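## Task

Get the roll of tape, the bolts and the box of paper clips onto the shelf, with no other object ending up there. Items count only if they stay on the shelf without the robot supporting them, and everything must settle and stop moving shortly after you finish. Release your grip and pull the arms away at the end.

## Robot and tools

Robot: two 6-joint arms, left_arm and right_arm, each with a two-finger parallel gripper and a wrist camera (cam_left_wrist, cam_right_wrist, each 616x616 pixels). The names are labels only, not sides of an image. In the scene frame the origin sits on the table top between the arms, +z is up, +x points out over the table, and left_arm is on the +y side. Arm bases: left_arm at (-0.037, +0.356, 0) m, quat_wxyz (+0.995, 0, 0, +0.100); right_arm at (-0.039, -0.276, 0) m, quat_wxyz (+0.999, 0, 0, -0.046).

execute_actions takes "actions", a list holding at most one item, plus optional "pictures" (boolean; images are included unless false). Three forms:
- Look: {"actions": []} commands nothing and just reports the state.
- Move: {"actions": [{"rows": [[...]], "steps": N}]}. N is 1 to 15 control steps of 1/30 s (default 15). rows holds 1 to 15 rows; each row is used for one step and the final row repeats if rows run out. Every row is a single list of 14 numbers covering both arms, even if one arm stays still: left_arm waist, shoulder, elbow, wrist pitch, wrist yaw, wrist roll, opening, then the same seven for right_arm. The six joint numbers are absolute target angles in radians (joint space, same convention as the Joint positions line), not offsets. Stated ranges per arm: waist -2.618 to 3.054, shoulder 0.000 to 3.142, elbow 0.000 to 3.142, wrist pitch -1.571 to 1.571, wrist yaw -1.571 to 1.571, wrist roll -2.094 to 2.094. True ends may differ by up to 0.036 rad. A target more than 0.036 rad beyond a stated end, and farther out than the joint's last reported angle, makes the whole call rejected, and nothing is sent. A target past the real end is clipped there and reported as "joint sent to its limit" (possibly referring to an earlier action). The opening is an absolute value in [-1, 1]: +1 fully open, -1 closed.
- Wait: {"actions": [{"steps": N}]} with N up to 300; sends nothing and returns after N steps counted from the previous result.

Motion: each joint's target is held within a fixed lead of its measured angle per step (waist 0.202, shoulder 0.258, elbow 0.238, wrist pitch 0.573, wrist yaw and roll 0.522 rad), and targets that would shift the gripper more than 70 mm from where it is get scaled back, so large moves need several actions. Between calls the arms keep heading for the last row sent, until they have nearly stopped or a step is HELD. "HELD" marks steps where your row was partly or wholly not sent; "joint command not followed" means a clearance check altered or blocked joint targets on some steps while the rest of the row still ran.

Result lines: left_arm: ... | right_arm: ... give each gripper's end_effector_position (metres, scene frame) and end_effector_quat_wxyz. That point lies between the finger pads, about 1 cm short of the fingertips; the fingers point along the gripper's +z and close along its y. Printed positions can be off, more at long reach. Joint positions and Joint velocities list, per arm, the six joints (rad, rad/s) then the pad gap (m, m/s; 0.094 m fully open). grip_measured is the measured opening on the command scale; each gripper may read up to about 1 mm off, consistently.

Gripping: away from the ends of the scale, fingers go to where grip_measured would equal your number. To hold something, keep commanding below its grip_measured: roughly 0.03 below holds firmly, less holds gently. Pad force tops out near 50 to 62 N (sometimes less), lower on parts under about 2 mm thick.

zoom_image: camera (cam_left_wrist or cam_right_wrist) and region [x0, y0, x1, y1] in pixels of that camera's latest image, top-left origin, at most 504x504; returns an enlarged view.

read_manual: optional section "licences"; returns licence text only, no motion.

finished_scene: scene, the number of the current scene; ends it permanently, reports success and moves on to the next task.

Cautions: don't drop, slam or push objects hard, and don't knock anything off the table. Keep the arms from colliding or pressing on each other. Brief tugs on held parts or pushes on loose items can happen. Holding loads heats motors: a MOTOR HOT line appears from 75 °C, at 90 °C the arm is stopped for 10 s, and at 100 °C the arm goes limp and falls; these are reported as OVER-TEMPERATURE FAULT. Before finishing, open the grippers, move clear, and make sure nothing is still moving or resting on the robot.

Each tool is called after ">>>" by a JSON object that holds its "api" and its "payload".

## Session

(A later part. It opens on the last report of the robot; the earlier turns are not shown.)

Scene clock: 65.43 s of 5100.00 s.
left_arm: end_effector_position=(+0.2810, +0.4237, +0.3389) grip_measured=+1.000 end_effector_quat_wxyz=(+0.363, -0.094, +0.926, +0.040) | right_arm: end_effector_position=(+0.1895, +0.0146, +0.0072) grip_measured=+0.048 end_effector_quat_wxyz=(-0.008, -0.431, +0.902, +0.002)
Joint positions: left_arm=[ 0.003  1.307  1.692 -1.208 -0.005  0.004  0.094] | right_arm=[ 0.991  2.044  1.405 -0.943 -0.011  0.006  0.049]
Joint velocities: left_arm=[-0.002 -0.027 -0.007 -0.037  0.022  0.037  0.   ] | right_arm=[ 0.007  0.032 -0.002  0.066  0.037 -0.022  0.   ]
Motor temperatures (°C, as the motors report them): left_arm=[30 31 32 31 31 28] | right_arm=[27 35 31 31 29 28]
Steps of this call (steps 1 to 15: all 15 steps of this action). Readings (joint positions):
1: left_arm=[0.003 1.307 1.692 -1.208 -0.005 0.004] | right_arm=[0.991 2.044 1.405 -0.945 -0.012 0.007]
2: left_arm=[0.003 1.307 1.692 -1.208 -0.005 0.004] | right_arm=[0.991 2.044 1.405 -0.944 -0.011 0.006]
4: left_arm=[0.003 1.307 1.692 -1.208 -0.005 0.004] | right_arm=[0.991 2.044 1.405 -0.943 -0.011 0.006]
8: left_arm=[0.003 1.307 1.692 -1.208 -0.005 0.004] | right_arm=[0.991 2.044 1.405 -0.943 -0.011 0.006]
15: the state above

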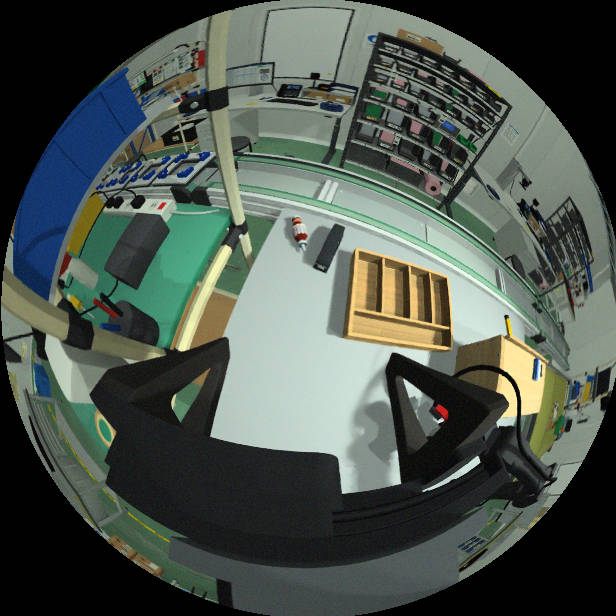

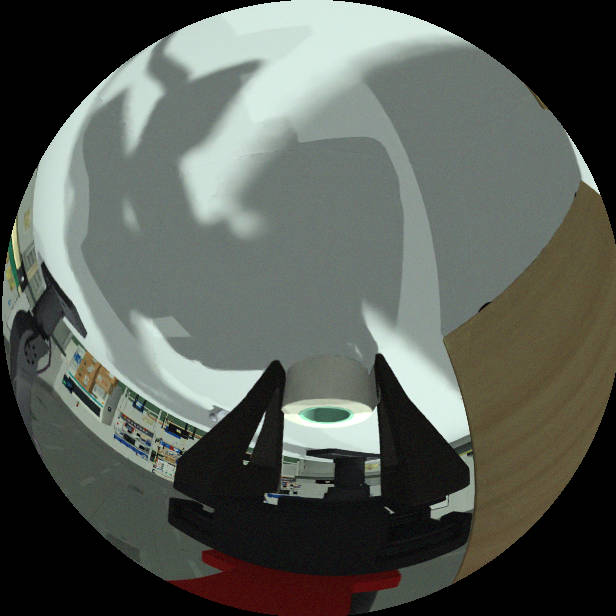

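>>> {"api": "execute_actions", "payload": {"actions": [{"rows":[[0,1.3,1.7,-1.2,0,0,1,1.0,1.3,1.7,-1.2,0,0,0.01]],"steps":15}], "pictures": false}}

>>> {"api": "execute_actions", "payload": {"actions": [{"steps":8}], "pictures": false}}

>>> {"api": "execute_actions", "payload": {"actions": [{"rows":[[0,1.3,1.7,-1.2,0,0,1,0.3,1.45,1.95,-1.25,0,0,0.01]],"steps":15}], "pictures": false}}

>>> {"api": "execute_actions", "payload": {"actions": [{"rows":[[0,1.3,1.7,-1.2,0,0,1,0.3,2.0,2.3,-1.4,0,0,0.01]],"steps":15}], "pictures": false}}

>>> {"api": "execute_actions", "payload": {"actions": [{"steps":12}]}}

Scene clock: 67.23 s of 5100.00 s.
left_arm: end_effector_position=(+0.2810, +0.4237, +0.3389) grip_measured=+1.000 end_effector_quat_wxyz=(+0.363, -0.094, +0.926, +0.040) | right_arm: end_effector_position=(+0.1932, +0.0193, +0.2763) grip_measured=+0.048 end_effector_quat_wxyz=(+0.271, -0.412, +0.859, +0.138)
Joint positions: left_arm=[ 0.003  1.307  1.692 -1.208 -0.005  0.004  0.094] | right_arm=[ 0.991  1.491  1.646 -1.108 -0.011  0.006  0.049]
Joint velocities: left_arm=[ 0.012 -0.007  0.007  0.007 -0.022 -0.022  0.   ] | right_arm=[-0.007 -1.512  0.154 -0.227  0.007  0.066  0.   ]
Motor temperatures (°C, as the motors report them): left_arm=[30 31 32 31 31 28] | right_arm=[27 35 32 30 29 28]
Steps of this call (steps 1 to 15: the robot went on to your last target; steps 16 to 39: nothing new was sent; steps 40 to 54: all 15 steps of this action). Readings (joint positions):
40: left_arm=[0.003 1.307 1.692 -1.208 -0.005 0.004] | right_arm=[0.991 2.037 1.415 -0.961 -0.011 0.006]
41: left_arm=[0.003 1.307 1.692 -1.208 -0.005 0.004] | right_arm=[0.991 2.024 1.429 -0.990 -0.011 0.006]
43: left_arm=[0.003 1.307 1.692 -1.208 -0.005 0.004] | right_arm=[0.991 1.975 1.470 -1.034 -0.011 0.006]
47: left_arm=[0.003 1.307 1.692 -1.208 -0.005 0.004] | right_arm=[0.991 1.833 1.566 -1.074 -0.011 0.006]
54: the state above

Scene clock: 67.50 s of 5100.00 s.
left_arm: end_effector_position=(+0.2810, +0.4237, +0.3389) grip_measured=+1.000 end_effector_quat_wxyz=(+0.363, -0.094, +0.926, +0.040) | right_arm: end_effector_position=(+0.1600, -0.0224, +0.3685) grip_measured=+0.048 end_effector_quat_wxyz=(+0.374, -0.394, +0.819, +0.187)
Joint positions: left_arm=[ 0.003  1.307  1.692 -1.208 -0.005  0.004  0.094] | right_arm=[ 0.991  1.259  1.708 -1.157 -0.011  0.006  0.049]
Joint velocities: left_arm=[-0.017  0.002 -0.012 -0.037 -0.037 -0.007  0.   ] | right_arm=[-0.017  0.081 -0.027 -0.227 -0.007 -0.007 -0.001]
Motor temperatures (°C, as the motors report them): left_arm=[30 31 32 31 31 28] | right_arm=[27 35 32 31 29 28]
Steps of this call (steps 1 to 8: the robot went on to your last target). Readings (joint positions):
1: left_arm=[0.003 1.307 1.692 -1.208 -0.005 0.004] | right_arm=[0.991 1.437 1.652 -1.116 -0.011 0.006]
2: left_arm=[0.003 1.307 1.692 -1.208 -0.005 0.004] | right_arm=[0.991 1.386 1.662 -1.126 -0.011 0.006]
4: left_arm=[0.003 1.307 1.692 -1.208 -0.005 0.004] | right_arm=[0.991 1.306 1.686 -1.145 -0.011 0.006]
8: the state above

Scene clock: 68.00 s of 5100.00 s.
left_arm: end_effector_position=(+0.2810, +0.4237, +0.3389) grip_measured=+1.000 end_effector_quat_wxyz=(+0.363, -0.094, +0.926, +0.040) | right_arm: end_effector_position=(+0.3174, -0.2057, +0.3657) grip_measured=+0.048 end_effector_quat_wxyz=(+0.381, -0.088, +0.920, +0.033)
Joint positions: left_arm=[ 0.003  1.307  1.692 -1.208 -0.005  0.004  0.094] | right_arm=[ 0.292  1.468  1.917 -1.236  0.011  0.003  0.049]
Joint velocities: left_arm=[-0.002 -0.007 -0.007 -0.007 -0.007 -0.007  0.   ] | right_arm=[-0.017 -0.051 -0.017 -0.066 -0.007  0.037  0.   ]
Motor temperatures (°C, as the motors report them): left_arm=[30 31 32 31 31 28] | right_arm=[27 35 32 31 29 28]
Steps of this call (steps 1 to 15: all 15 steps of this action). Readings (joint positions):
1: left_arm=[0.003 1.307 1.692 -1.208 -0.005 0.004] | right_arm=[0.957 1.293 1.756 -1.205 -0.031 0.003]
2: left_arm=[0.003 1.307 1.692 -1.208 -0.005 0.004] | right_arm=[0.893 1.344 1.827 -1.234 -0.036 0.003]
4: left_arm=[0.003 1.307 1.692 -1.208 -0.005 0.004] | right_arm=[0.747 1.423 1.906 -1.208 -0.031 0.003]
8: left_arm=[0.003 1.307 1.692 -1.208 -0.005 0.004] | right_arm=[0.451 1.479 1.917 -1.211 -0.021 0.003]
15: the state above

Scene clock: 68.50 s of 5100.00 s.
left_arm: end_effector_position=(+0.2810, +0.4237, +0.3389) grip_measured=+1.000 end_effector_quat_wxyz=(+0.363, -0.094, +0.926, +0.040) | right_arm: end_effector_position=(+0.4206, -0.1846, +0.2335) grip_measured=+0.048 end_effector_quat_wxyz=(+0.198, -0.095, +0.975, +0.015)
Joint positions: left_arm=[ 0.003  1.307  1.692 -1.208 -0.005  0.004  0.094] | right_arm=[ 0.292  2.064  2.28  -1.386  0.01   0.003  0.049]
Joint velocities: left_arm=[ 0.002 -0.002  0.012  0.022 -0.022 -0.007  0.   ] | right_arm=[-0.007 -0.247 -0.022 -0.095 -0.022 -0.051  0.   ]
Motor temperatures (°C, as the motors report them): left_arm=[30 31 32 31 31 28] | right_arm=[27 35 32 31 29 28]
Steps of this call (steps 1 to 15: all 15 steps of this action). Readings (joint positions):
1: left_arm=[0.003 1.307 1.692 -1.208 -0.005 0.004] | right_arm=[0.292 1.506 1.975 -1.291 0.011 0.003]
2: left_arm=[0.003 1.307 1.692 -1.208 -0.005 0.004] | right_arm=[0.292 1.569 2.071 -1.336 0.011 0.003]
4: left_arm=[0.003 1.307 1.692 -1.208 -0.005 0.004] | right_arm=[0.292 1.708 2.231 -1.337 0.011 0.003]
8: left_arm=[0.003 1.307 1.692 -1.208 -0.005 0.004] | right_arm=[0.292 1.913 2.280 -1.325 0.011 0.003]
15: the state above

Scene clock: 68.90 s of 5100.00 s.
left_arm: end_effector_position=(+0.2810, +0.4237, +0.3389) grip_measured=+1.000 end_effector_quat_wxyz=(+0.363, -0.094, +0.926, +0.040) | right_arm: end_effector_position=(+0.4111, -0.1865, +0.2611) grip_measured=+0.048 end_effector_quat_wxyz=(+0.226, -0.094, +0.969, +0.018)
Joint positions: left_arm=[ 0.003  1.307  1.692 -1.208 -0.005  0.004  0.094] | right_arm=[ 0.292  2.     2.28  -1.393  0.01   0.003  0.049]
Joint velocities: left_arm=[ 0.007 -0.002 -0.007  0.051  0.007 -0.022  0.   ] | right_arm=[-0.012 -0.002  0.012 -0.037 -0.022 -0.051 -0.001]
Motor temperatures (°C, as the motors report them): left_arm=[30 31 32 31 31 28] | right_arm=[27 35 32 31 29 28]
Steps of this call (steps 1 to 12: the robot went on to your last target). Readings (joint positions):
1: left_arm=[0.003 1.307 1.692 -1.208 -0.005 0.004] | right_arm=[0.292 2.054 2.280 -1.389 0.010 0.003]
2: left_arm=[0.003 1.307 1.692 -1.208 -0.005 0.004] | right_arm=[0.292 2.043 2.280 -1.390 0.010 0.003]
4: left_arm=[0.003 1.307 1.692 -1.208 -0.005 0.004] | right_arm=[0.292 2.020 2.280 -1.390 0.010 0.003]
8: left_arm=[0.003 1.307 1.692 -1.208 -0.005 0.004] | right_arm=[0.292 2.000 2.280 -1.390 0.010 0.003]
12: the state above

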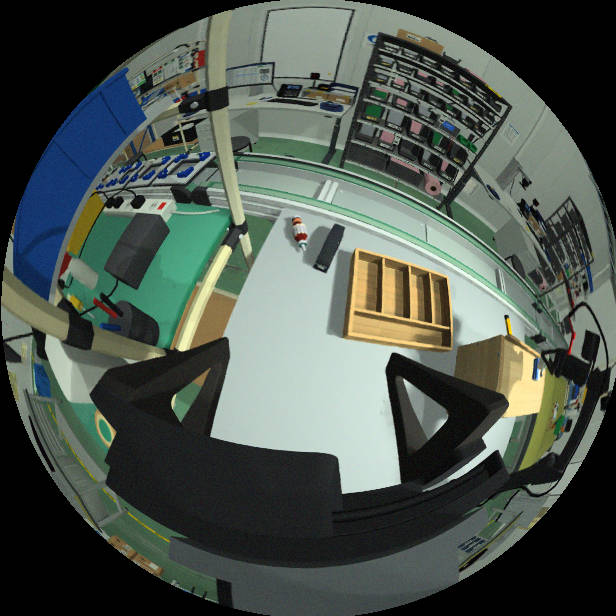

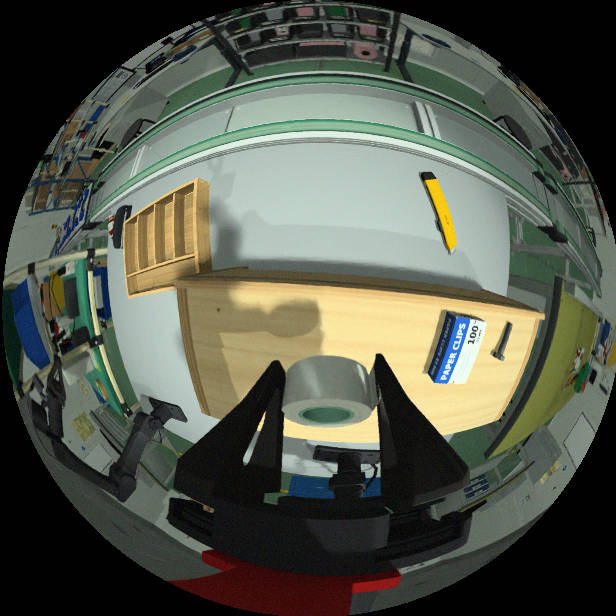

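>>> {"api": "execute_actions", "payload": {"actions": [{"rows":[[0,1.3,1.7,-1.2,0,0,1,0.3,2.07,2.3,-1.5,0,0,0.01],[0,1.3,1.7,-1.2,0,0,1,0.3,2.09,2.3,-1.55,0,0,0.01],[0,1.3,1.7,-1.2,0,0,1,0.3,2.11,2.3,-1.55,0,0,0.01]],"steps":15}]}}

Scene clock: 70.17 s of 5100.00 s.
left_arm: end_effector_position=(+0.2810, +0.4237, +0.3389) grip_measured=+1.000 end_effector_quat_wxyz=(+0.363, -0.094, +0.926, +0.040) | right_arm: end_effector_position=(+0.3927, -0.1902, +0.1990) grip_measured=+0.048 end_effector_quat_wxyz=(+0.099, -0.097, +0.990, +0.005)
Joint positions: left_arm=[ 0.003  1.307  1.692 -1.208 -0.005  0.004  0.094] | right_arm=[ 0.292  2.126  2.292 -1.538  0.01   0.003  0.049]
Joint velocities: left_arm=[ 0.002  0.007 -0.017 -0.051 -0.066  0.022  0.   ] | right_arm=[-0.007 -0.032 -0.002 -0.037 -0.022 -0.007  0.001]
Motor temperatures (°C, as the motors report them): left_arm=[30 31 32 31 31 28] | right_arm=[27 35 32 31 29 28]
Steps of this call (steps 1 to 23: the robot went on to your last target; steps 24 to 38: all 15 steps of this action). Readings (joint positions):
24: left_arm=[0.003 1.307 1.692 -1.208 -0.005 0.004] | right_arm=[0.292 2.006 2.284 -1.404 0.010 0.003]
25: left_arm=[0.003 1.307 1.692 -1.208 -0.005 0.004] | right_arm=[0.292 2.016 2.289 -1.424 0.010 0.003]
27: left_arm=[0.003 1.307 1.692 -1.208 -0.005 0.004] | right_arm=[0.292 2.048 2.292 -1.465 0.010 0.003]
31: left_arm=[0.003 1.307 1.692 -1.208 -0.005 0.004] | right_arm=[0.292 2.118 2.292 -1.514 0.010 0.003]
38: the state above

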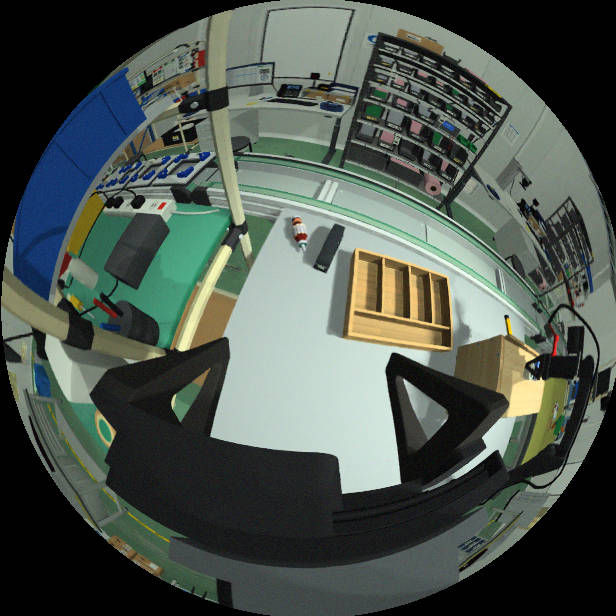

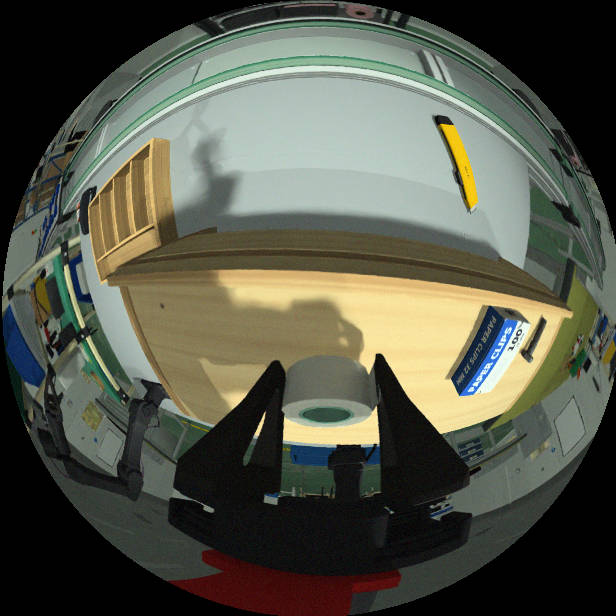

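>>> {"api": "execute_actions", "payload": {"actions": [{"rows":[[0,1.3,1.7,-1.2,0,0,1,0.3,2.135,2.3,-1.55,0,0,0.01],[0,1.3,1.7,-1.2,0,0,1,0.3,2.135,2.3,-1.55,0,0,0.01],[0,1.3,1.7,-1.2,0,0,1,0.3,2.135,2.3,-1.55,0,0,0.01],[0,1.3,1.7,-1.2,0,0,1,0.3,2.135,2.3,-1.55,0,0,0.01],[0,1.3,1.7,-1.2,0,0,1,0.3,2.135,2.3,-1.55,0,0,0.01],[0,1.3,1.7,-1.2,0,0,1,0.3,2.135,2.3,-1.55,0,0,0.5]],"steps":13}], "pictures": false}}

>>> {"api": "execute_actions", "payload": {"actions": [{"rows":[[0,1.3,1.7,-1.2,0,0,1,0.3,1.4,1.85,-1.2,0,0,1]],"steps":15}]}}

>>> {"api": "execute_actions", "payload": {"actions": [{"rows":[[0,1.3,1.7,-1.2,0,0,1,1.3,1.3,1.6,-1.25,0,0,1]],"steps":15}], "pictures": false}}

>>> {"api": "execute_actions", "payload": {"actions": [{"steps":12}], "pictures": false}}

>>> {"api": "execute_actions", "payload": {"actions": [{"rows":[[0,1.3,1.7,-1.2,0,0,1,1.3,1.62,1.25,-1.2,0,0,1]],"steps":15}], "pictures": false}}

>>> {"api": "execute_actions", "payload": {"actions": [{"steps":8}]}}

Scene clock: 72.10 s of 5100.00 s.
left_arm: end_effector_position=(+0.2810, +0.4237, +0.3389) grip_measured=+1.000 end_effector_quat_wxyz=(+0.363, -0.094, +0.926, +0.040) | right_arm: end_effector_position=(+0.3915, -0.1905, +0.1991) grip_measured=+0.498 end_effector_quat_wxyz=(+0.097, -0.097, +0.991, +0.005)
Joint positions: left_arm=[ 0.003  1.307  1.692 -1.208 -0.005  0.004  0.094] | right_arm=[ 0.292  2.125  2.292 -1.543  0.01   0.003  0.07 ]
Joint velocities: left_arm=[ 0.002  0.002  0.007 -0.022  0.037  0.007  0.   ] | right_arm=[-0.022  0.012 -0.012  0.007 -0.007 -0.007 -0.001]
Motor temperatures (°C, as the motors report them): left_arm=[30 31 32 32 31 28] | right_arm=[27 36 32 31 29 28]
Steps of this call (steps 1 to 15: the robot went on to your last target; steps 16 to 45: nothing new was sent; steps 46 to 58: all 13 steps of this action). Readings (joint positions):
46: left_arm=[0.003 1.307 1.692 -1.208 -0.005 0.004] | right_arm=[0.292 2.125 2.292 -1.543 0.010 0.003]
47: left_arm=[0.003 1.307 1.692 -1.208 -0.005 0.004] | right_arm=[0.292 2.125 2.292 -1.543 0.010 0.003]
49: left_arm=[0.003 1.307 1.692 -1.208 -0.005 0.004] | right_arm=[0.292 2.125 2.292 -1.543 0.010 0.003]
53: left_arm=[0.003 1.307 1.692 -1.208 -0.005 0.004] | right_arm=[0.292 2.125 2.292 -1.543 0.010 0.003]
58: the state above

Scene clock: 72.60 s of 5100.00 s.
left_arm: end_effector_position=(+0.2810, +0.4237, +0.3389) grip_measured=+1.000 end_effector_quat_wxyz=(+0.363, -0.094, +0.926, +0.040) | right_arm: end_effector_position=(+0.2904, -0.2108, +0.3946) grip_measured=+1.000 end_effector_quat_wxyz=(+0.430, -0.086, +0.898, +0.039)
Joint positions: left_arm=[ 0.003  1.307  1.692 -1.208 -0.005  0.004  0.094] | right_arm=[ 0.292  1.341  1.867 -1.203  0.01   0.003  0.094]
Joint velocities: left_arm=[-0.007  0.002 -0.007 -0.022 -0.066 -0.007  0.   ] | right_arm=[-0.007 -0.061  0.007  0.037 -0.022 -0.037  0.   ]
Motor temperatures (°C, as the motors report them): left_arm=[30 31 32 32 31 28] | right_arm=[27 36 32 31 29 28]
Steps of this call (steps 1 to 15: all 15 steps of this action). Readings (joint positions):
1: left_arm=[0.003 1.307 1.692 -1.208 -0.005 0.004] | right_arm=[0.292 2.083 2.224 -1.476 0.010 0.003]
2: left_arm=[0.003 1.307 1.692 -1.208 -0.005 0.004] | right_arm=[0.292 2.020 2.123 -1.402 0.010 0.003]
4: left_arm=[0.003 1.307 1.692 -1.208 -0.005 0.004] | right_arm=[0.292 1.874 1.946 -1.325 0.010 0.003]
8: left_arm=[0.003 1.307 1.692 -1.208 -0.005 0.004] | right_arm=[0.292 1.625 1.867 -1.293 0.010 0.003]
15: the state above

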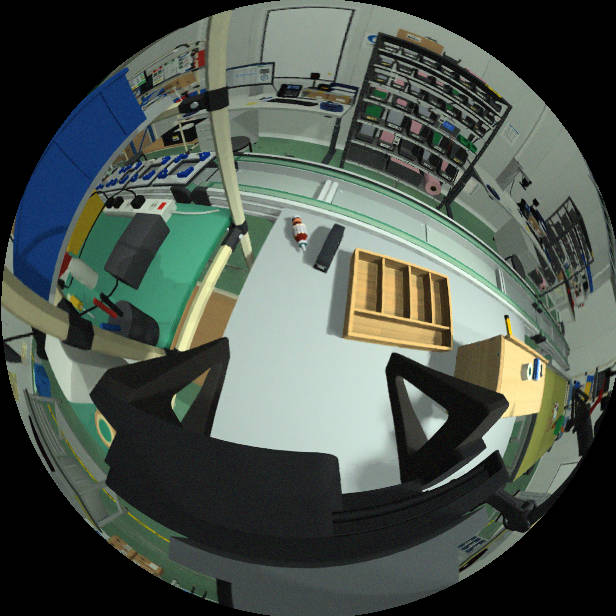

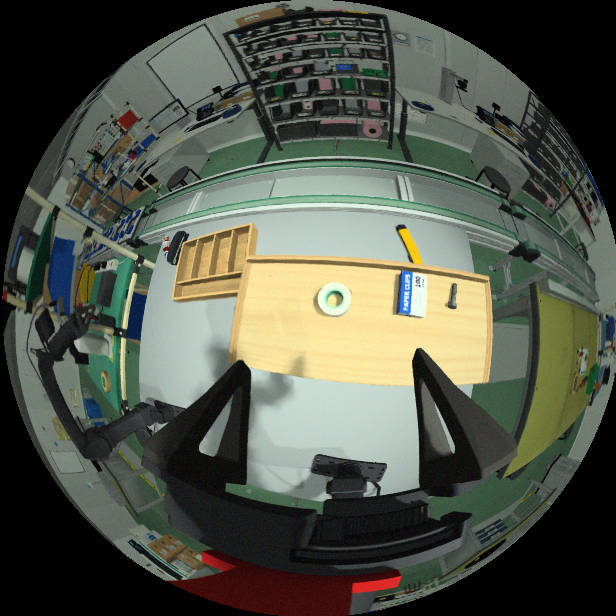

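Scene clock: 73.10 s of 5100.00 s.
left_arm: end_effector_position=(+0.2810, +0.4237, +0.3389) grip_measured=+1.000 end_effector_quat_wxyz=(+0.363, -0.094, +0.926, +0.040) | right_arm: end_effector_position=(+0.0793, +0.0191, +0.2941) grip_measured=+1.000 end_effector_quat_wxyz=(+0.246, -0.532, +0.792, +0.171)
Joint positions: left_arm=[ 0.003  1.307  1.692 -1.208 -0.005  0.004  0.094] | right_arm=[ 1.276  1.326  1.597 -1.233 -0.009  0.003  0.094]
Joint velocities: left_arm=[ 0.002 -0.007  0.017 -0.022 -0.037 -0.007  0.   ] | right_arm=[ 0.95   0.012 -0.002 -0.051 -0.271 -0.051  0.   ]
Motor temperatures (°C, as the motors report them): left_arm=[30 31 32 32 31 28] | right_arm=[27 36 32 31 29 28]
Steps of this call (steps 1 to 15: all 15 steps of this action). Readings (joint positions):
1: left_arm=[0.003 1.307 1.692 -1.208 -0.005 0.004] | right_arm=[0.317 1.328 1.837 -1.183 0.025 0.004]
2: left_arm=[0.003 1.307 1.692 -1.208 -0.005 0.004] | right_arm=[0.366 1.313 1.788 -1.174 0.027 0.005]
4: left_arm=[0.003 1.307 1.692 -1.208 -0.005 0.004] | right_arm=[0.487 1.302 1.698 -1.190 0.024 0.005]
8: left_arm=[0.003 1.307 1.692 -1.208 -0.005 0.004] | right_arm=[0.783 1.324 1.602 -1.229 0.015 0.005]
15: the state above

Scene clock: 73.50 s of 5100.00 s.
left_arm: end_effector_position=(+0.2810, +0.4237, +0.3389) grip_measured=+1.000 end_effector_quat_wxyz=(+0.363, -0.094, +0.926, +0.040) | right_arm: end_effector_position=(+0.0696, +0.0203, +0.2958) grip_measured=+1.000 end_effector_quat_wxyz=(+0.244, -0.543, +0.784, +0.177)
Joint positions: left_arm=[ 0.003  1.307  1.692 -1.208 -0.005  0.004  0.094] | right_arm=[ 1.304  1.318  1.597 -1.238 -0.013  0.002  0.094]
Joint velocities: left_arm=[-0.002 -0.012 -0.002 -0.051 -0.081 -0.095  0.   ] | right_arm=[-0.007  0.002 -0.002 -0.022 -0.11  -0.066  0.   ]
Motor temperatures (°C, as the motors report them): left_arm=[30 31 32 32 31 28] | right_arm=[27 36 32 31 29 28]
Steps of this call (steps 1 to 12: the robot went on to your last target). Readings (joint positions):
1: left_arm=[0.003 1.307 1.692 -1.208 -0.005 0.004] | right_arm=[1.298 1.326 1.597 -1.234 -0.015 0.002]
2: left_arm=[0.003 1.307 1.692 -1.208 -0.005 0.004] | right_arm=[1.304 1.325 1.597 -1.234 -0.016 0.002]
4: left_arm=[0.003 1.307 1.692 -1.208 -0.005 0.004] | right_arm=[1.304 1.322 1.597 -1.236 -0.014 0.002]
8: left_arm=[0.003 1.307 1.692 -1.208 -0.005 0.004] | right_arm=[1.304 1.318 1.597 -1.238 -0.013 0.002]
12: the state above

Scene clock: 74.00 s of 5100.00 s.
left_arm: end_effector_position=(+0.2810, +0.4237, +0.3389) grip_measured=+1.000 end_effector_quat_wxyz=(+0.363, -0.094, +0.926, +0.040) | right_arm: end_effector_position=(+0.0555, -0.0169, +0.0881) grip_measured=+1.000 end_effector_quat_wxyz=(-0.027, -0.568, +0.823, -0.011)
Joint positions: left_arm=[ 0.003  1.307  1.692 -1.208 -0.005  0.004  0.094] | right_arm=[ 1.304  1.655  1.233 -1.206 -0.013  0.002  0.094]
Joint velocities: left_arm=[-0.007 -0.002 -0.012 -0.022 -0.081 -0.037  0.   ] | right_arm=[ 0.002 -0.227  0.007  0.037 -0.022  0.022  0.   ]
Motor temperatures (°C, as the motors report them): left_arm=[30 31 32 32 31 28] | right_arm=[27 36 32 31 29 28]
Steps of this call (steps 1 to 15: all 15 steps of this action). Readings (joint positions):
1: left_arm=[0.003 1.307 1.692 -1.208 -0.005 0.004] | right_arm=[1.304 1.326 1.587 -1.232 -0.013 0.002]
2: left_arm=[0.003 1.307 1.692 -1.208 -0.005 0.004] | right_arm=[1.304 1.339 1.572 -1.223 -0.013 0.002]
4: left_arm=[0.003 1.307 1.692 -1.208 -0.005 0.004] | right_arm=[1.304 1.393 1.525 -1.210 -0.013 0.002]
8: left_arm=[0.003 1.307 1.692 -1.208 -0.005 0.004] | right_arm=[1.304 1.540 1.375 -1.181 -0.013 0.002]
15: the state above

Scene clock: 74.27 s of 5100.00 s.
left_arm: end_effector_position=(+0.2810, +0.4237, +0.3389) grip_measured=+1.000 end_effector_quat_wxyz=(+0.363, -0.094, +0.926, +0.040) | right_arm: end_effector_position=(+0.0558, -0.0162, +0.0939) grip_measured=+1.000 end_effector_quat_wxyz=(-0.018, -0.568, +0.823, -0.004)
Joint positions: left_arm=[ 0.003  1.307  1.692 -1.208 -0.005  0.004  0.094] | right_arm=[ 1.304  1.632  1.233 -1.206 -0.013  0.002  0.094]
Joint velocities: left_arm=[-0.002 -0.012 -0.002 -0.022  0.066  0.022  0.   ] | right_arm=[-0.002  0.007 -0.012  0.037  0.051 -0.022  0.   ]
Motor temperatures (°C, as the motors report them): left_arm=[30 31 32 32 31 28] | right_arm=[27 35 32 31 29 28]
Steps of this call (steps 1 to 8: the robot went on to your last target). Readings (joint positions):
1: left_arm=[0.003 1.307 1.692 -1.208 -0.005 0.004] | right_arm=[1.304 1.648 1.233 -1.206 -0.013 0.002]
2: left_arm=[0.003 1.307 1.692 -1.208 -0.005 0.004] | right_arm=[1.304 1.641 1.233 -1.206 -0.013 0.002]
4: left_arm=[0.003 1.307 1.692 -1.208 -0.005 0.004] | right_arm=[1.304 1.633 1.233 -1.206 -0.013 0.002]
8: the state above

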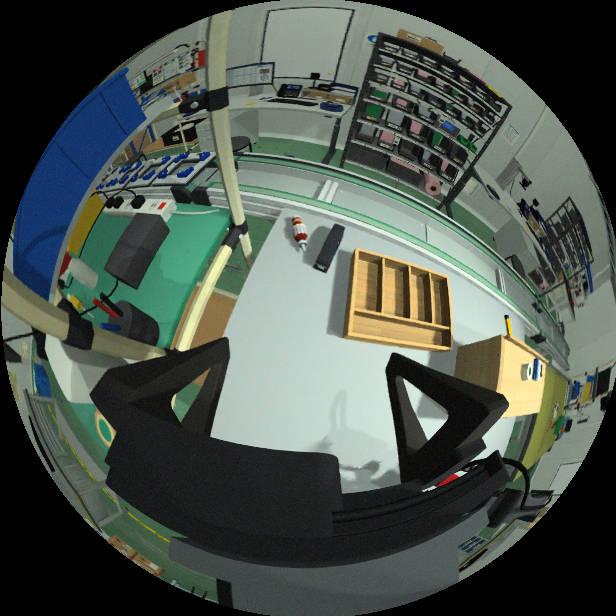

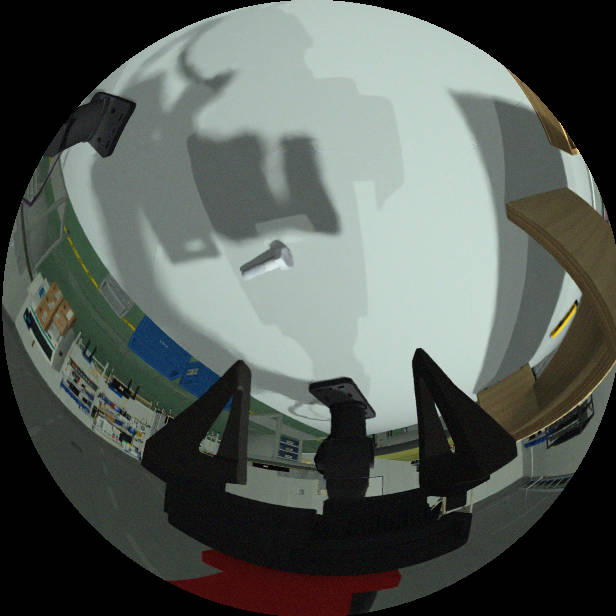

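>>> {"api": "execute_actions", "payload": {"actions": [{"rows":[[0,1.3,1.7,-1.2,0,0,1,1.47,1.79,1.2,-0.98,0,1.4,0.6]],"steps":15}], "pictures": false}}

>>> {"api": "execute_actions", "payload": {"actions": [{"steps":15}]}}

Scene clock: 75.73 s of 5100.00 s.
left_arm: end_effector_position=(+0.2810, +0.4237, +0.3389) grip_measured=+1.000 end_effector_quat_wxyz=(+0.363, -0.094, +0.926, +0.040) | right_arm: end_effector_position=(+0.0164, +0.0313, +0.0388) grip_measured=+0.602 end_effector_quat_wxyz=(-0.007, -0.065, +0.998, -0.009)
Joint positions: left_arm=[ 0.003  1.307  1.692 -1.208 -0.005  0.004  0.094] | right_arm=[ 1.478  1.805  1.208 -0.994 -0.01   1.255  0.075]
Joint velocities: left_arm=[-0.012  0.007 -0.017 -0.022  0.007  0.007  0.   ] | right_arm=[-0.012 -0.002 -0.007  0.066 -0.022  0.886  0.001]
Motor temperatures (°C, as the motors report them): left_arm=[30 31 32 32 31 28] | right_arm=[27 35 32 31 29 28]
Steps of this call (steps 1 to 29: the robot went on to your last target; steps 30 to 44: all 15 steps of this action). Readings (joint positions):
30: left_arm=[0.003 1.307 1.692 -1.208 -0.005 0.004] | right_arm=[1.322 1.646 1.233 -1.193 -0.003 0.078]
31: left_arm=[0.003 1.307 1.692 -1.208 -0.005 0.004] | right_arm=[1.357 1.670 1.233 -1.158 0.004 0.174]
33: left_arm=[0.003 1.307 1.692 -1.208 -0.005 0.004] | right_arm=[1.434 1.743 1.233 -1.087 0.001 0.373]
37: left_arm=[0.003 1.307 1.692 -1.208 -0.005 0.004] | right_arm=[1.481 1.808 1.209 -1.018 -0.010 0.770]
44: the state above

Scene clock: 76.23 s of 5100.00 s.
left_arm: end_effector_position=(+0.2810, +0.4237, +0.3389) grip_measured=+1.000 end_effector_quat_wxyz=(+0.363, -0.094, +0.926, +0.040) | right_arm: end_effector_position=(+0.0169, +0.0337, +0.0387) grip_measured=+0.602 end_effector_quat_wxyz=(-0.006, +0.001, +1.000, -0.004)
Joint positions: left_arm=[ 0.003  1.307  1.692 -1.208 -0.005  0.004  0.094] | right_arm=[ 1.478  1.805  1.208 -0.984 -0.01   1.387  0.075]
Joint velocities: left_arm=[ 0.012  0.002  0.007 -0.037  0.007  0.022  0.   ] | right_arm=[-0.022 -0.007  0.002 -0.022  0.007 -0.007  0.   ]
Motor temperatures (°C, as the motors report them): left_arm=[30 31 32 32 31 28] | right_arm=[27 35 32 31 29 28]
Steps of this call (steps 1 to 15: the robot went on to your last target). Readings (joint positions):
1: left_arm=[0.003 1.307 1.692 -1.208 -0.005 0.004] | right_arm=[1.478 1.805 1.208 -0.992 -0.010 1.283]
2: left_arm=[0.003 1.307 1.692 -1.208 -0.005 0.004] | right_arm=[1.478 1.805 1.208 -0.990 -0.010 1.305]
4: left_arm=[0.003 1.307 1.692 -1.208 -0.005 0.004] | right_arm=[1.478 1.805 1.208 -0.988 -0.010 1.336]
8: left_arm=[0.003 1.307 1.692 -1.208 -0.005 0.004] | right_arm=[1.478 1.805 1.208 -0.985 -0.010 1.369]
15: the state above

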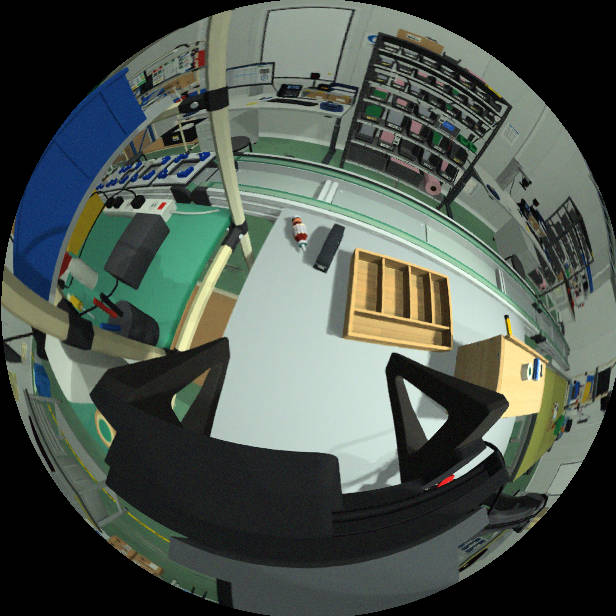

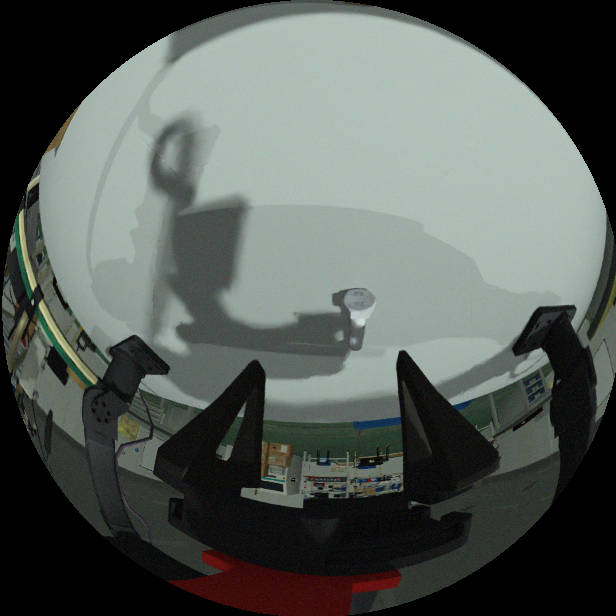

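>>> {"api": "execute_actions", "payload": {"actions": [{"rows":[[0,1.3,1.7,-1.2,0,0,1,1.37,1.76,1.13,-0.93,0,1.3,0.6]],"steps":15}]}}

Scene clock: 77.37 s of 5100.00 s.
left_arm: end_effector_position=(+0.2810, +0.4237, +0.3389) grip_measured=+1.000 end_effector_quat_wxyz=(+0.363, -0.094, +0.926, +0.040) | right_arm: end_effector_position=(+0.0498, +0.0203, +0.0336) grip_measured=+0.602 end_effector_quat_wxyz=(-0.004, +0.020, +1.000, +0.006)
Joint positions: left_arm=[ 0.003  1.307  1.692 -1.208 -0.005  0.004  0.094] | right_arm=[ 1.365  1.776  1.149 -0.936 -0.011  1.312  0.075]
Joint velocities: left_arm=[-0.012 -0.017 -0.012 -0.022  0.022  0.066  0.   ] | right_arm=[-0.012 -0.012  0.002  0.037 -0.022 -0.022  0.001]
Motor temperatures (°C, as the motors report them): left_arm=[30 31 32 32 31 28] | right_arm=[27 35 32 31 29 28]
Steps of this call (steps 1 to 15: the robot went on to your last target; steps 16 to 19: nothing new was sent; steps 20 to 34: all 15 steps of this action). Readings (joint positions):
20: left_arm=[0.003 1.307 1.692 -1.208 -0.005 0.004] | right_arm=[1.467 1.800 1.197 -0.969 -0.016 1.377]
21: left_arm=[0.003 1.307 1.692 -1.208 -0.005 0.004] | right_arm=[1.445 1.790 1.181 -0.956 -0.019 1.362]
23: left_arm=[0.003 1.307 1.692 -1.208 -0.005 0.004] | right_arm=[1.393 1.778 1.159 -0.950 -0.016 1.343]
27: left_arm=[0.003 1.307 1.692 -1.208 -0.005 0.004] | right_arm=[1.364 1.776 1.149 -0.945 -0.011 1.324]
34: the state above

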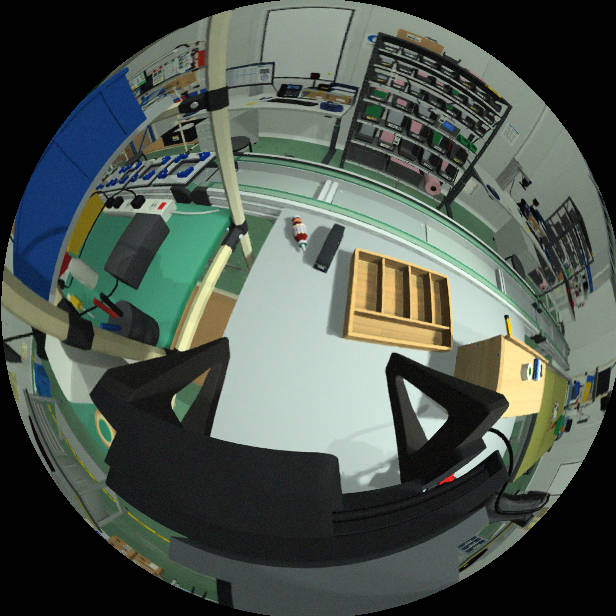

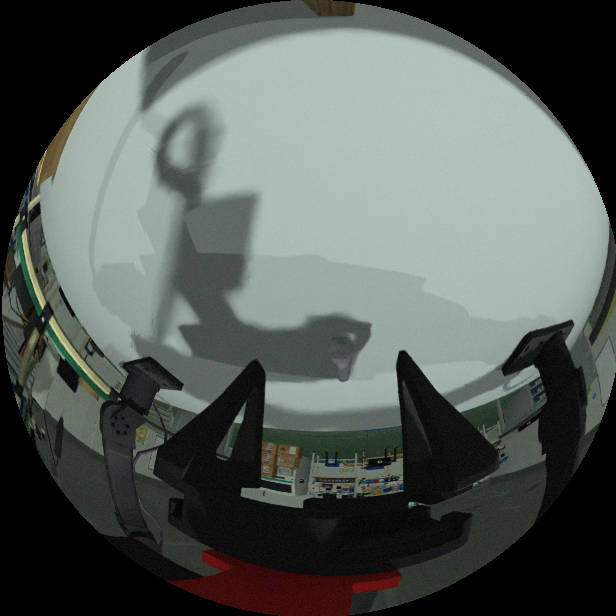

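Same as the earlier bolt view; descend slightly right, close.

>>> {"api": "execute_actions", "payload": {"actions": [{"rows":[[0,1.3,1.7,-1.2,0,0,1,1.38,1.80,1.04,-0.81,0,1.3,0]],"steps":15}]}}

Scene clock: 78.30 s of 5100.00 s.
left_arm: end_effector_position=(+0.2810, +0.4237, +0.3389) grip_measured=+1.000 end_effector_quat_wxyz=(+0.363, -0.094, +0.926, +0.040) | right_arm: end_effector_position=(+0.0446, +0.0093, +0.0051) grip_measured=+0.002 end_effector_quat_wxyz=(-0.007, +0.015, +1.000, -0.004)
Joint positions: left_arm=[ 0.003  1.307  1.692 -1.208 -0.005  0.004  0.094] | right_arm=[ 1.371  1.798  1.052 -0.835 -0.011  1.308  0.047]
Joint velocities: left_arm=[-0.002 -0.002  0.002 -0.051 -0.066  0.037  0.   ] | right_arm=[ 0.002 -0.002 -0.002 -0.037 -0.007 -0.007 -0.   ]
Motor temperatures (°C, as the motors report them): left_arm=[30 30 32 32 31 28] | right_arm=[27 35 32 31 29 28]
Steps of this call (steps 1 to 13: the robot went on to your last target; steps 14 to 28: all 15 steps of this action). Readings (joint positions):
14: left_arm=[0.003 1.307 1.692 -1.208 -0.005 0.004] | right_arm=[1.365 1.776 1.135 -0.911 -0.011 1.308]
15: left_arm=[0.003 1.307 1.692 -1.208 -0.005 0.004] | right_arm=[1.367 1.776 1.115 -0.882 -0.011 1.308]
17: left_arm=[0.003 1.307 1.692 -1.208 -0.005 0.004] | right_arm=[1.369 1.785 1.077 -0.855 -0.011 1.308]
21: left_arm=[0.003 1.307 1.692 -1.208 -0.005 0.004] | right_arm=[1.371 1.798 1.052 -0.842 -0.011 1.308]
28: the state above

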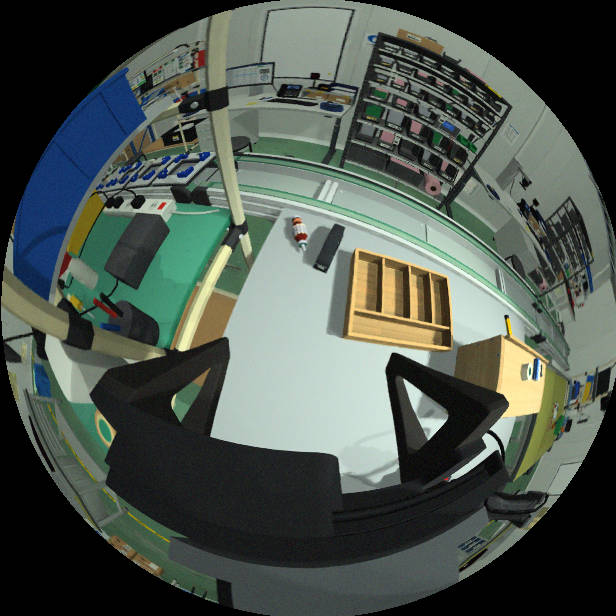

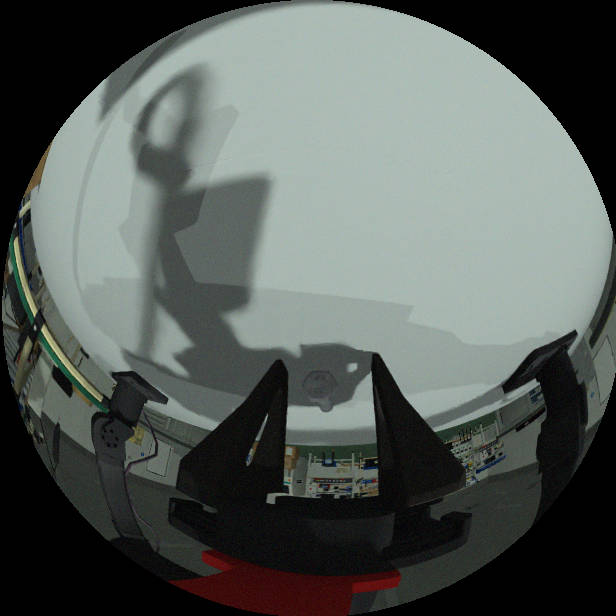

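>>> {"api": "execute_actions", "payload": {"actions": [{"rows":[[0,1.3,1.7,-1.2,0,0,1,1.46,1.80,1.04,-0.81,0,1.36,0]],"steps":10}]}}

>>> {"api": "execute_actions", "payload": {"actions": [{"rows":[[0,1.3,1.7,-1.2,0,0,1,1.46,1.80,1.04,-0.81,0,1.36,-0.95]],"steps":15}]}}

Scene clock: 80.10 s of 5100.00 s.
left_arm: end_effector_position=(+0.2810, +0.4237, +0.3389) grip_measured=+1.000 end_effector_quat_wxyz=(+0.363, -0.094, +0.926, +0.040) | right_arm: end_effector_position=(+0.0225, +0.0169, +0.0051) grip_measured=+0.002 end_effector_quat_wxyz=(+0.000, -0.010, +1.000, -0.001)
Joint positions: left_arm=[ 0.003  1.307  1.692 -1.208 -0.005  0.004  0.094] | right_arm=[ 1.456  1.798  1.052 -0.827  0.002  1.344  0.047]
Joint velocities: left_arm=[-0.007 -0.017 -0.002  0.007  0.007  0.007  0.   ] | right_arm=[-0.002  0.022  0.017 -0.095 -0.037  0.081 -0.   ]
Motor temperatures (°C, as the motors report them): left_arm=[30 30 32 32 31 28] | right_arm=[27 35 32 31 29 28]
Steps of this call (steps 1 to 15: the robot went on to your last target; steps 16 to 44: nothing new was sent; steps 45 to 54: all 10 steps of this action). Readings (joint positions):
45: left_arm=[0.003 1.307 1.692 -1.208 -0.005 0.004] | right_arm=[1.380 1.798 1.052 -0.835 -0.005 1.315]
46: left_arm=[0.003 1.307 1.692 -1.208 -0.005 0.004] | right_arm=[1.398 1.798 1.052 -0.833 0.000 1.323]
48: left_arm=[0.003 1.307 1.692 -1.208 -0.005 0.004] | right_arm=[1.438 1.798 1.052 -0.829 0.001 1.331]
52: left_arm=[0.003 1.307 1.692 -1.208 -0.005 0.004] | right_arm=[1.456 1.798 1.052 -0.827 0.002 1.341]
54: the state above

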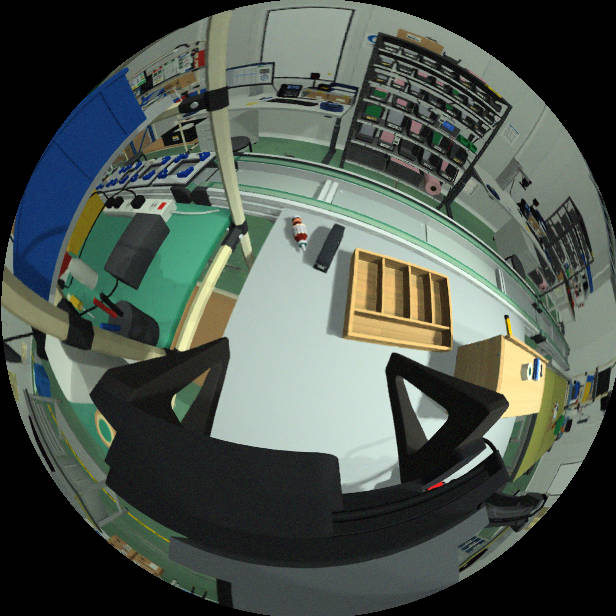

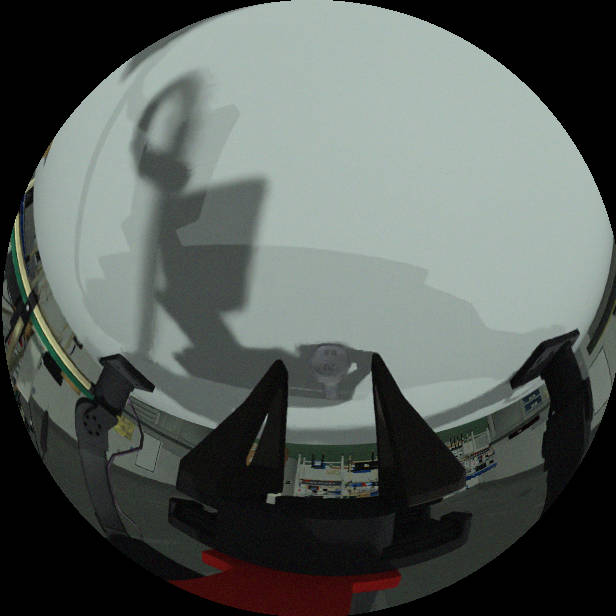

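Scene clock: 80.60 s of 5100.00 s.
left_arm: end_effector_position=(+0.2810, +0.4237, +0.3389) grip_measured=+1.000 end_effector_quat_wxyz=(+0.363, -0.094, +0.926, +0.040) | right_arm: end_effector_position=(+0.0223, +0.0168, +0.0051) grip_measured=-0.849 end_effector_quat_wxyz=(-0.000, -0.005, +1.000, -0.001)
Joint positions: left_arm=[ 0.003  1.307  1.692 -1.208 -0.005  0.004  0.094] | right_arm=[ 1.456  1.798  1.052 -0.827  0.     1.352  0.007]
Joint velocities: left_arm=[-0.002 -0.012  0.012 -0.022  0.051  0.051  0.   ] | right_arm=[ 0.002  0.002 -0.007 -0.007 -0.037  0.007  0.   ]
Motor temperatures (°C, as the motors report them): left_arm=[30 30 32 32 31 28] | right_arm=[27 35 32 31 29 28]
Steps of this call (steps 1 to 15: all 15 steps of this action). Readings (joint positions):
1: left_arm=[0.003 1.307 1.692 -1.208 -0.005 0.004] | right_arm=[1.456 1.798 1.052 -0.828 0.002 1.345]
2: left_arm=[0.003 1.307 1.692 -1.208 -0.005 0.004] | right_arm=[1.456 1.798 1.052 -0.831 0.002 1.346]
4: left_arm=[0.003 1.307 1.692 -1.208 -0.005 0.004] | right_arm=[1.456 1.798 1.052 -0.829 0.001 1.348]
8: left_arm=[0.003 1.307 1.692 -1.208 -0.005 0.004] | right_arm=[1.456 1.798 1.052 -0.827 0.000 1.351]
15: the state above

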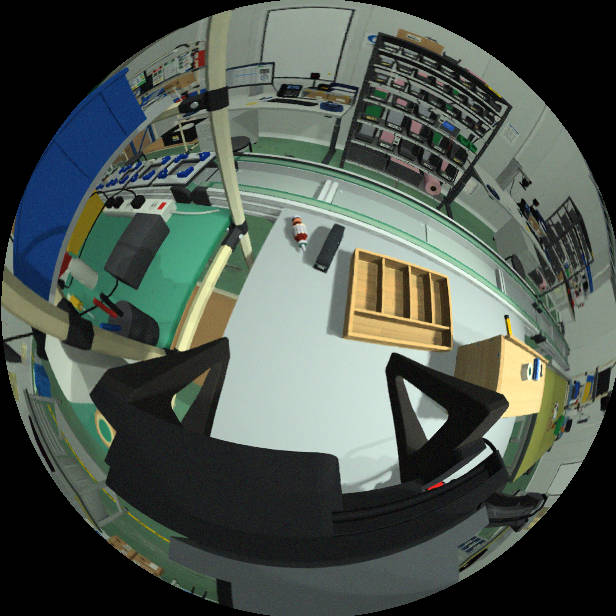

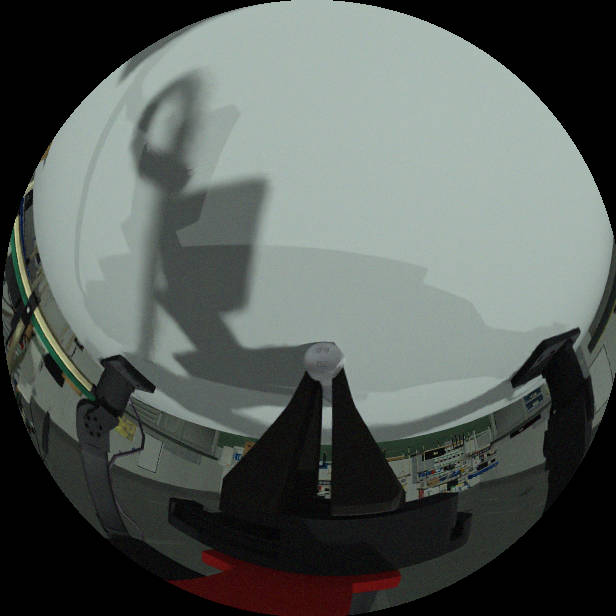

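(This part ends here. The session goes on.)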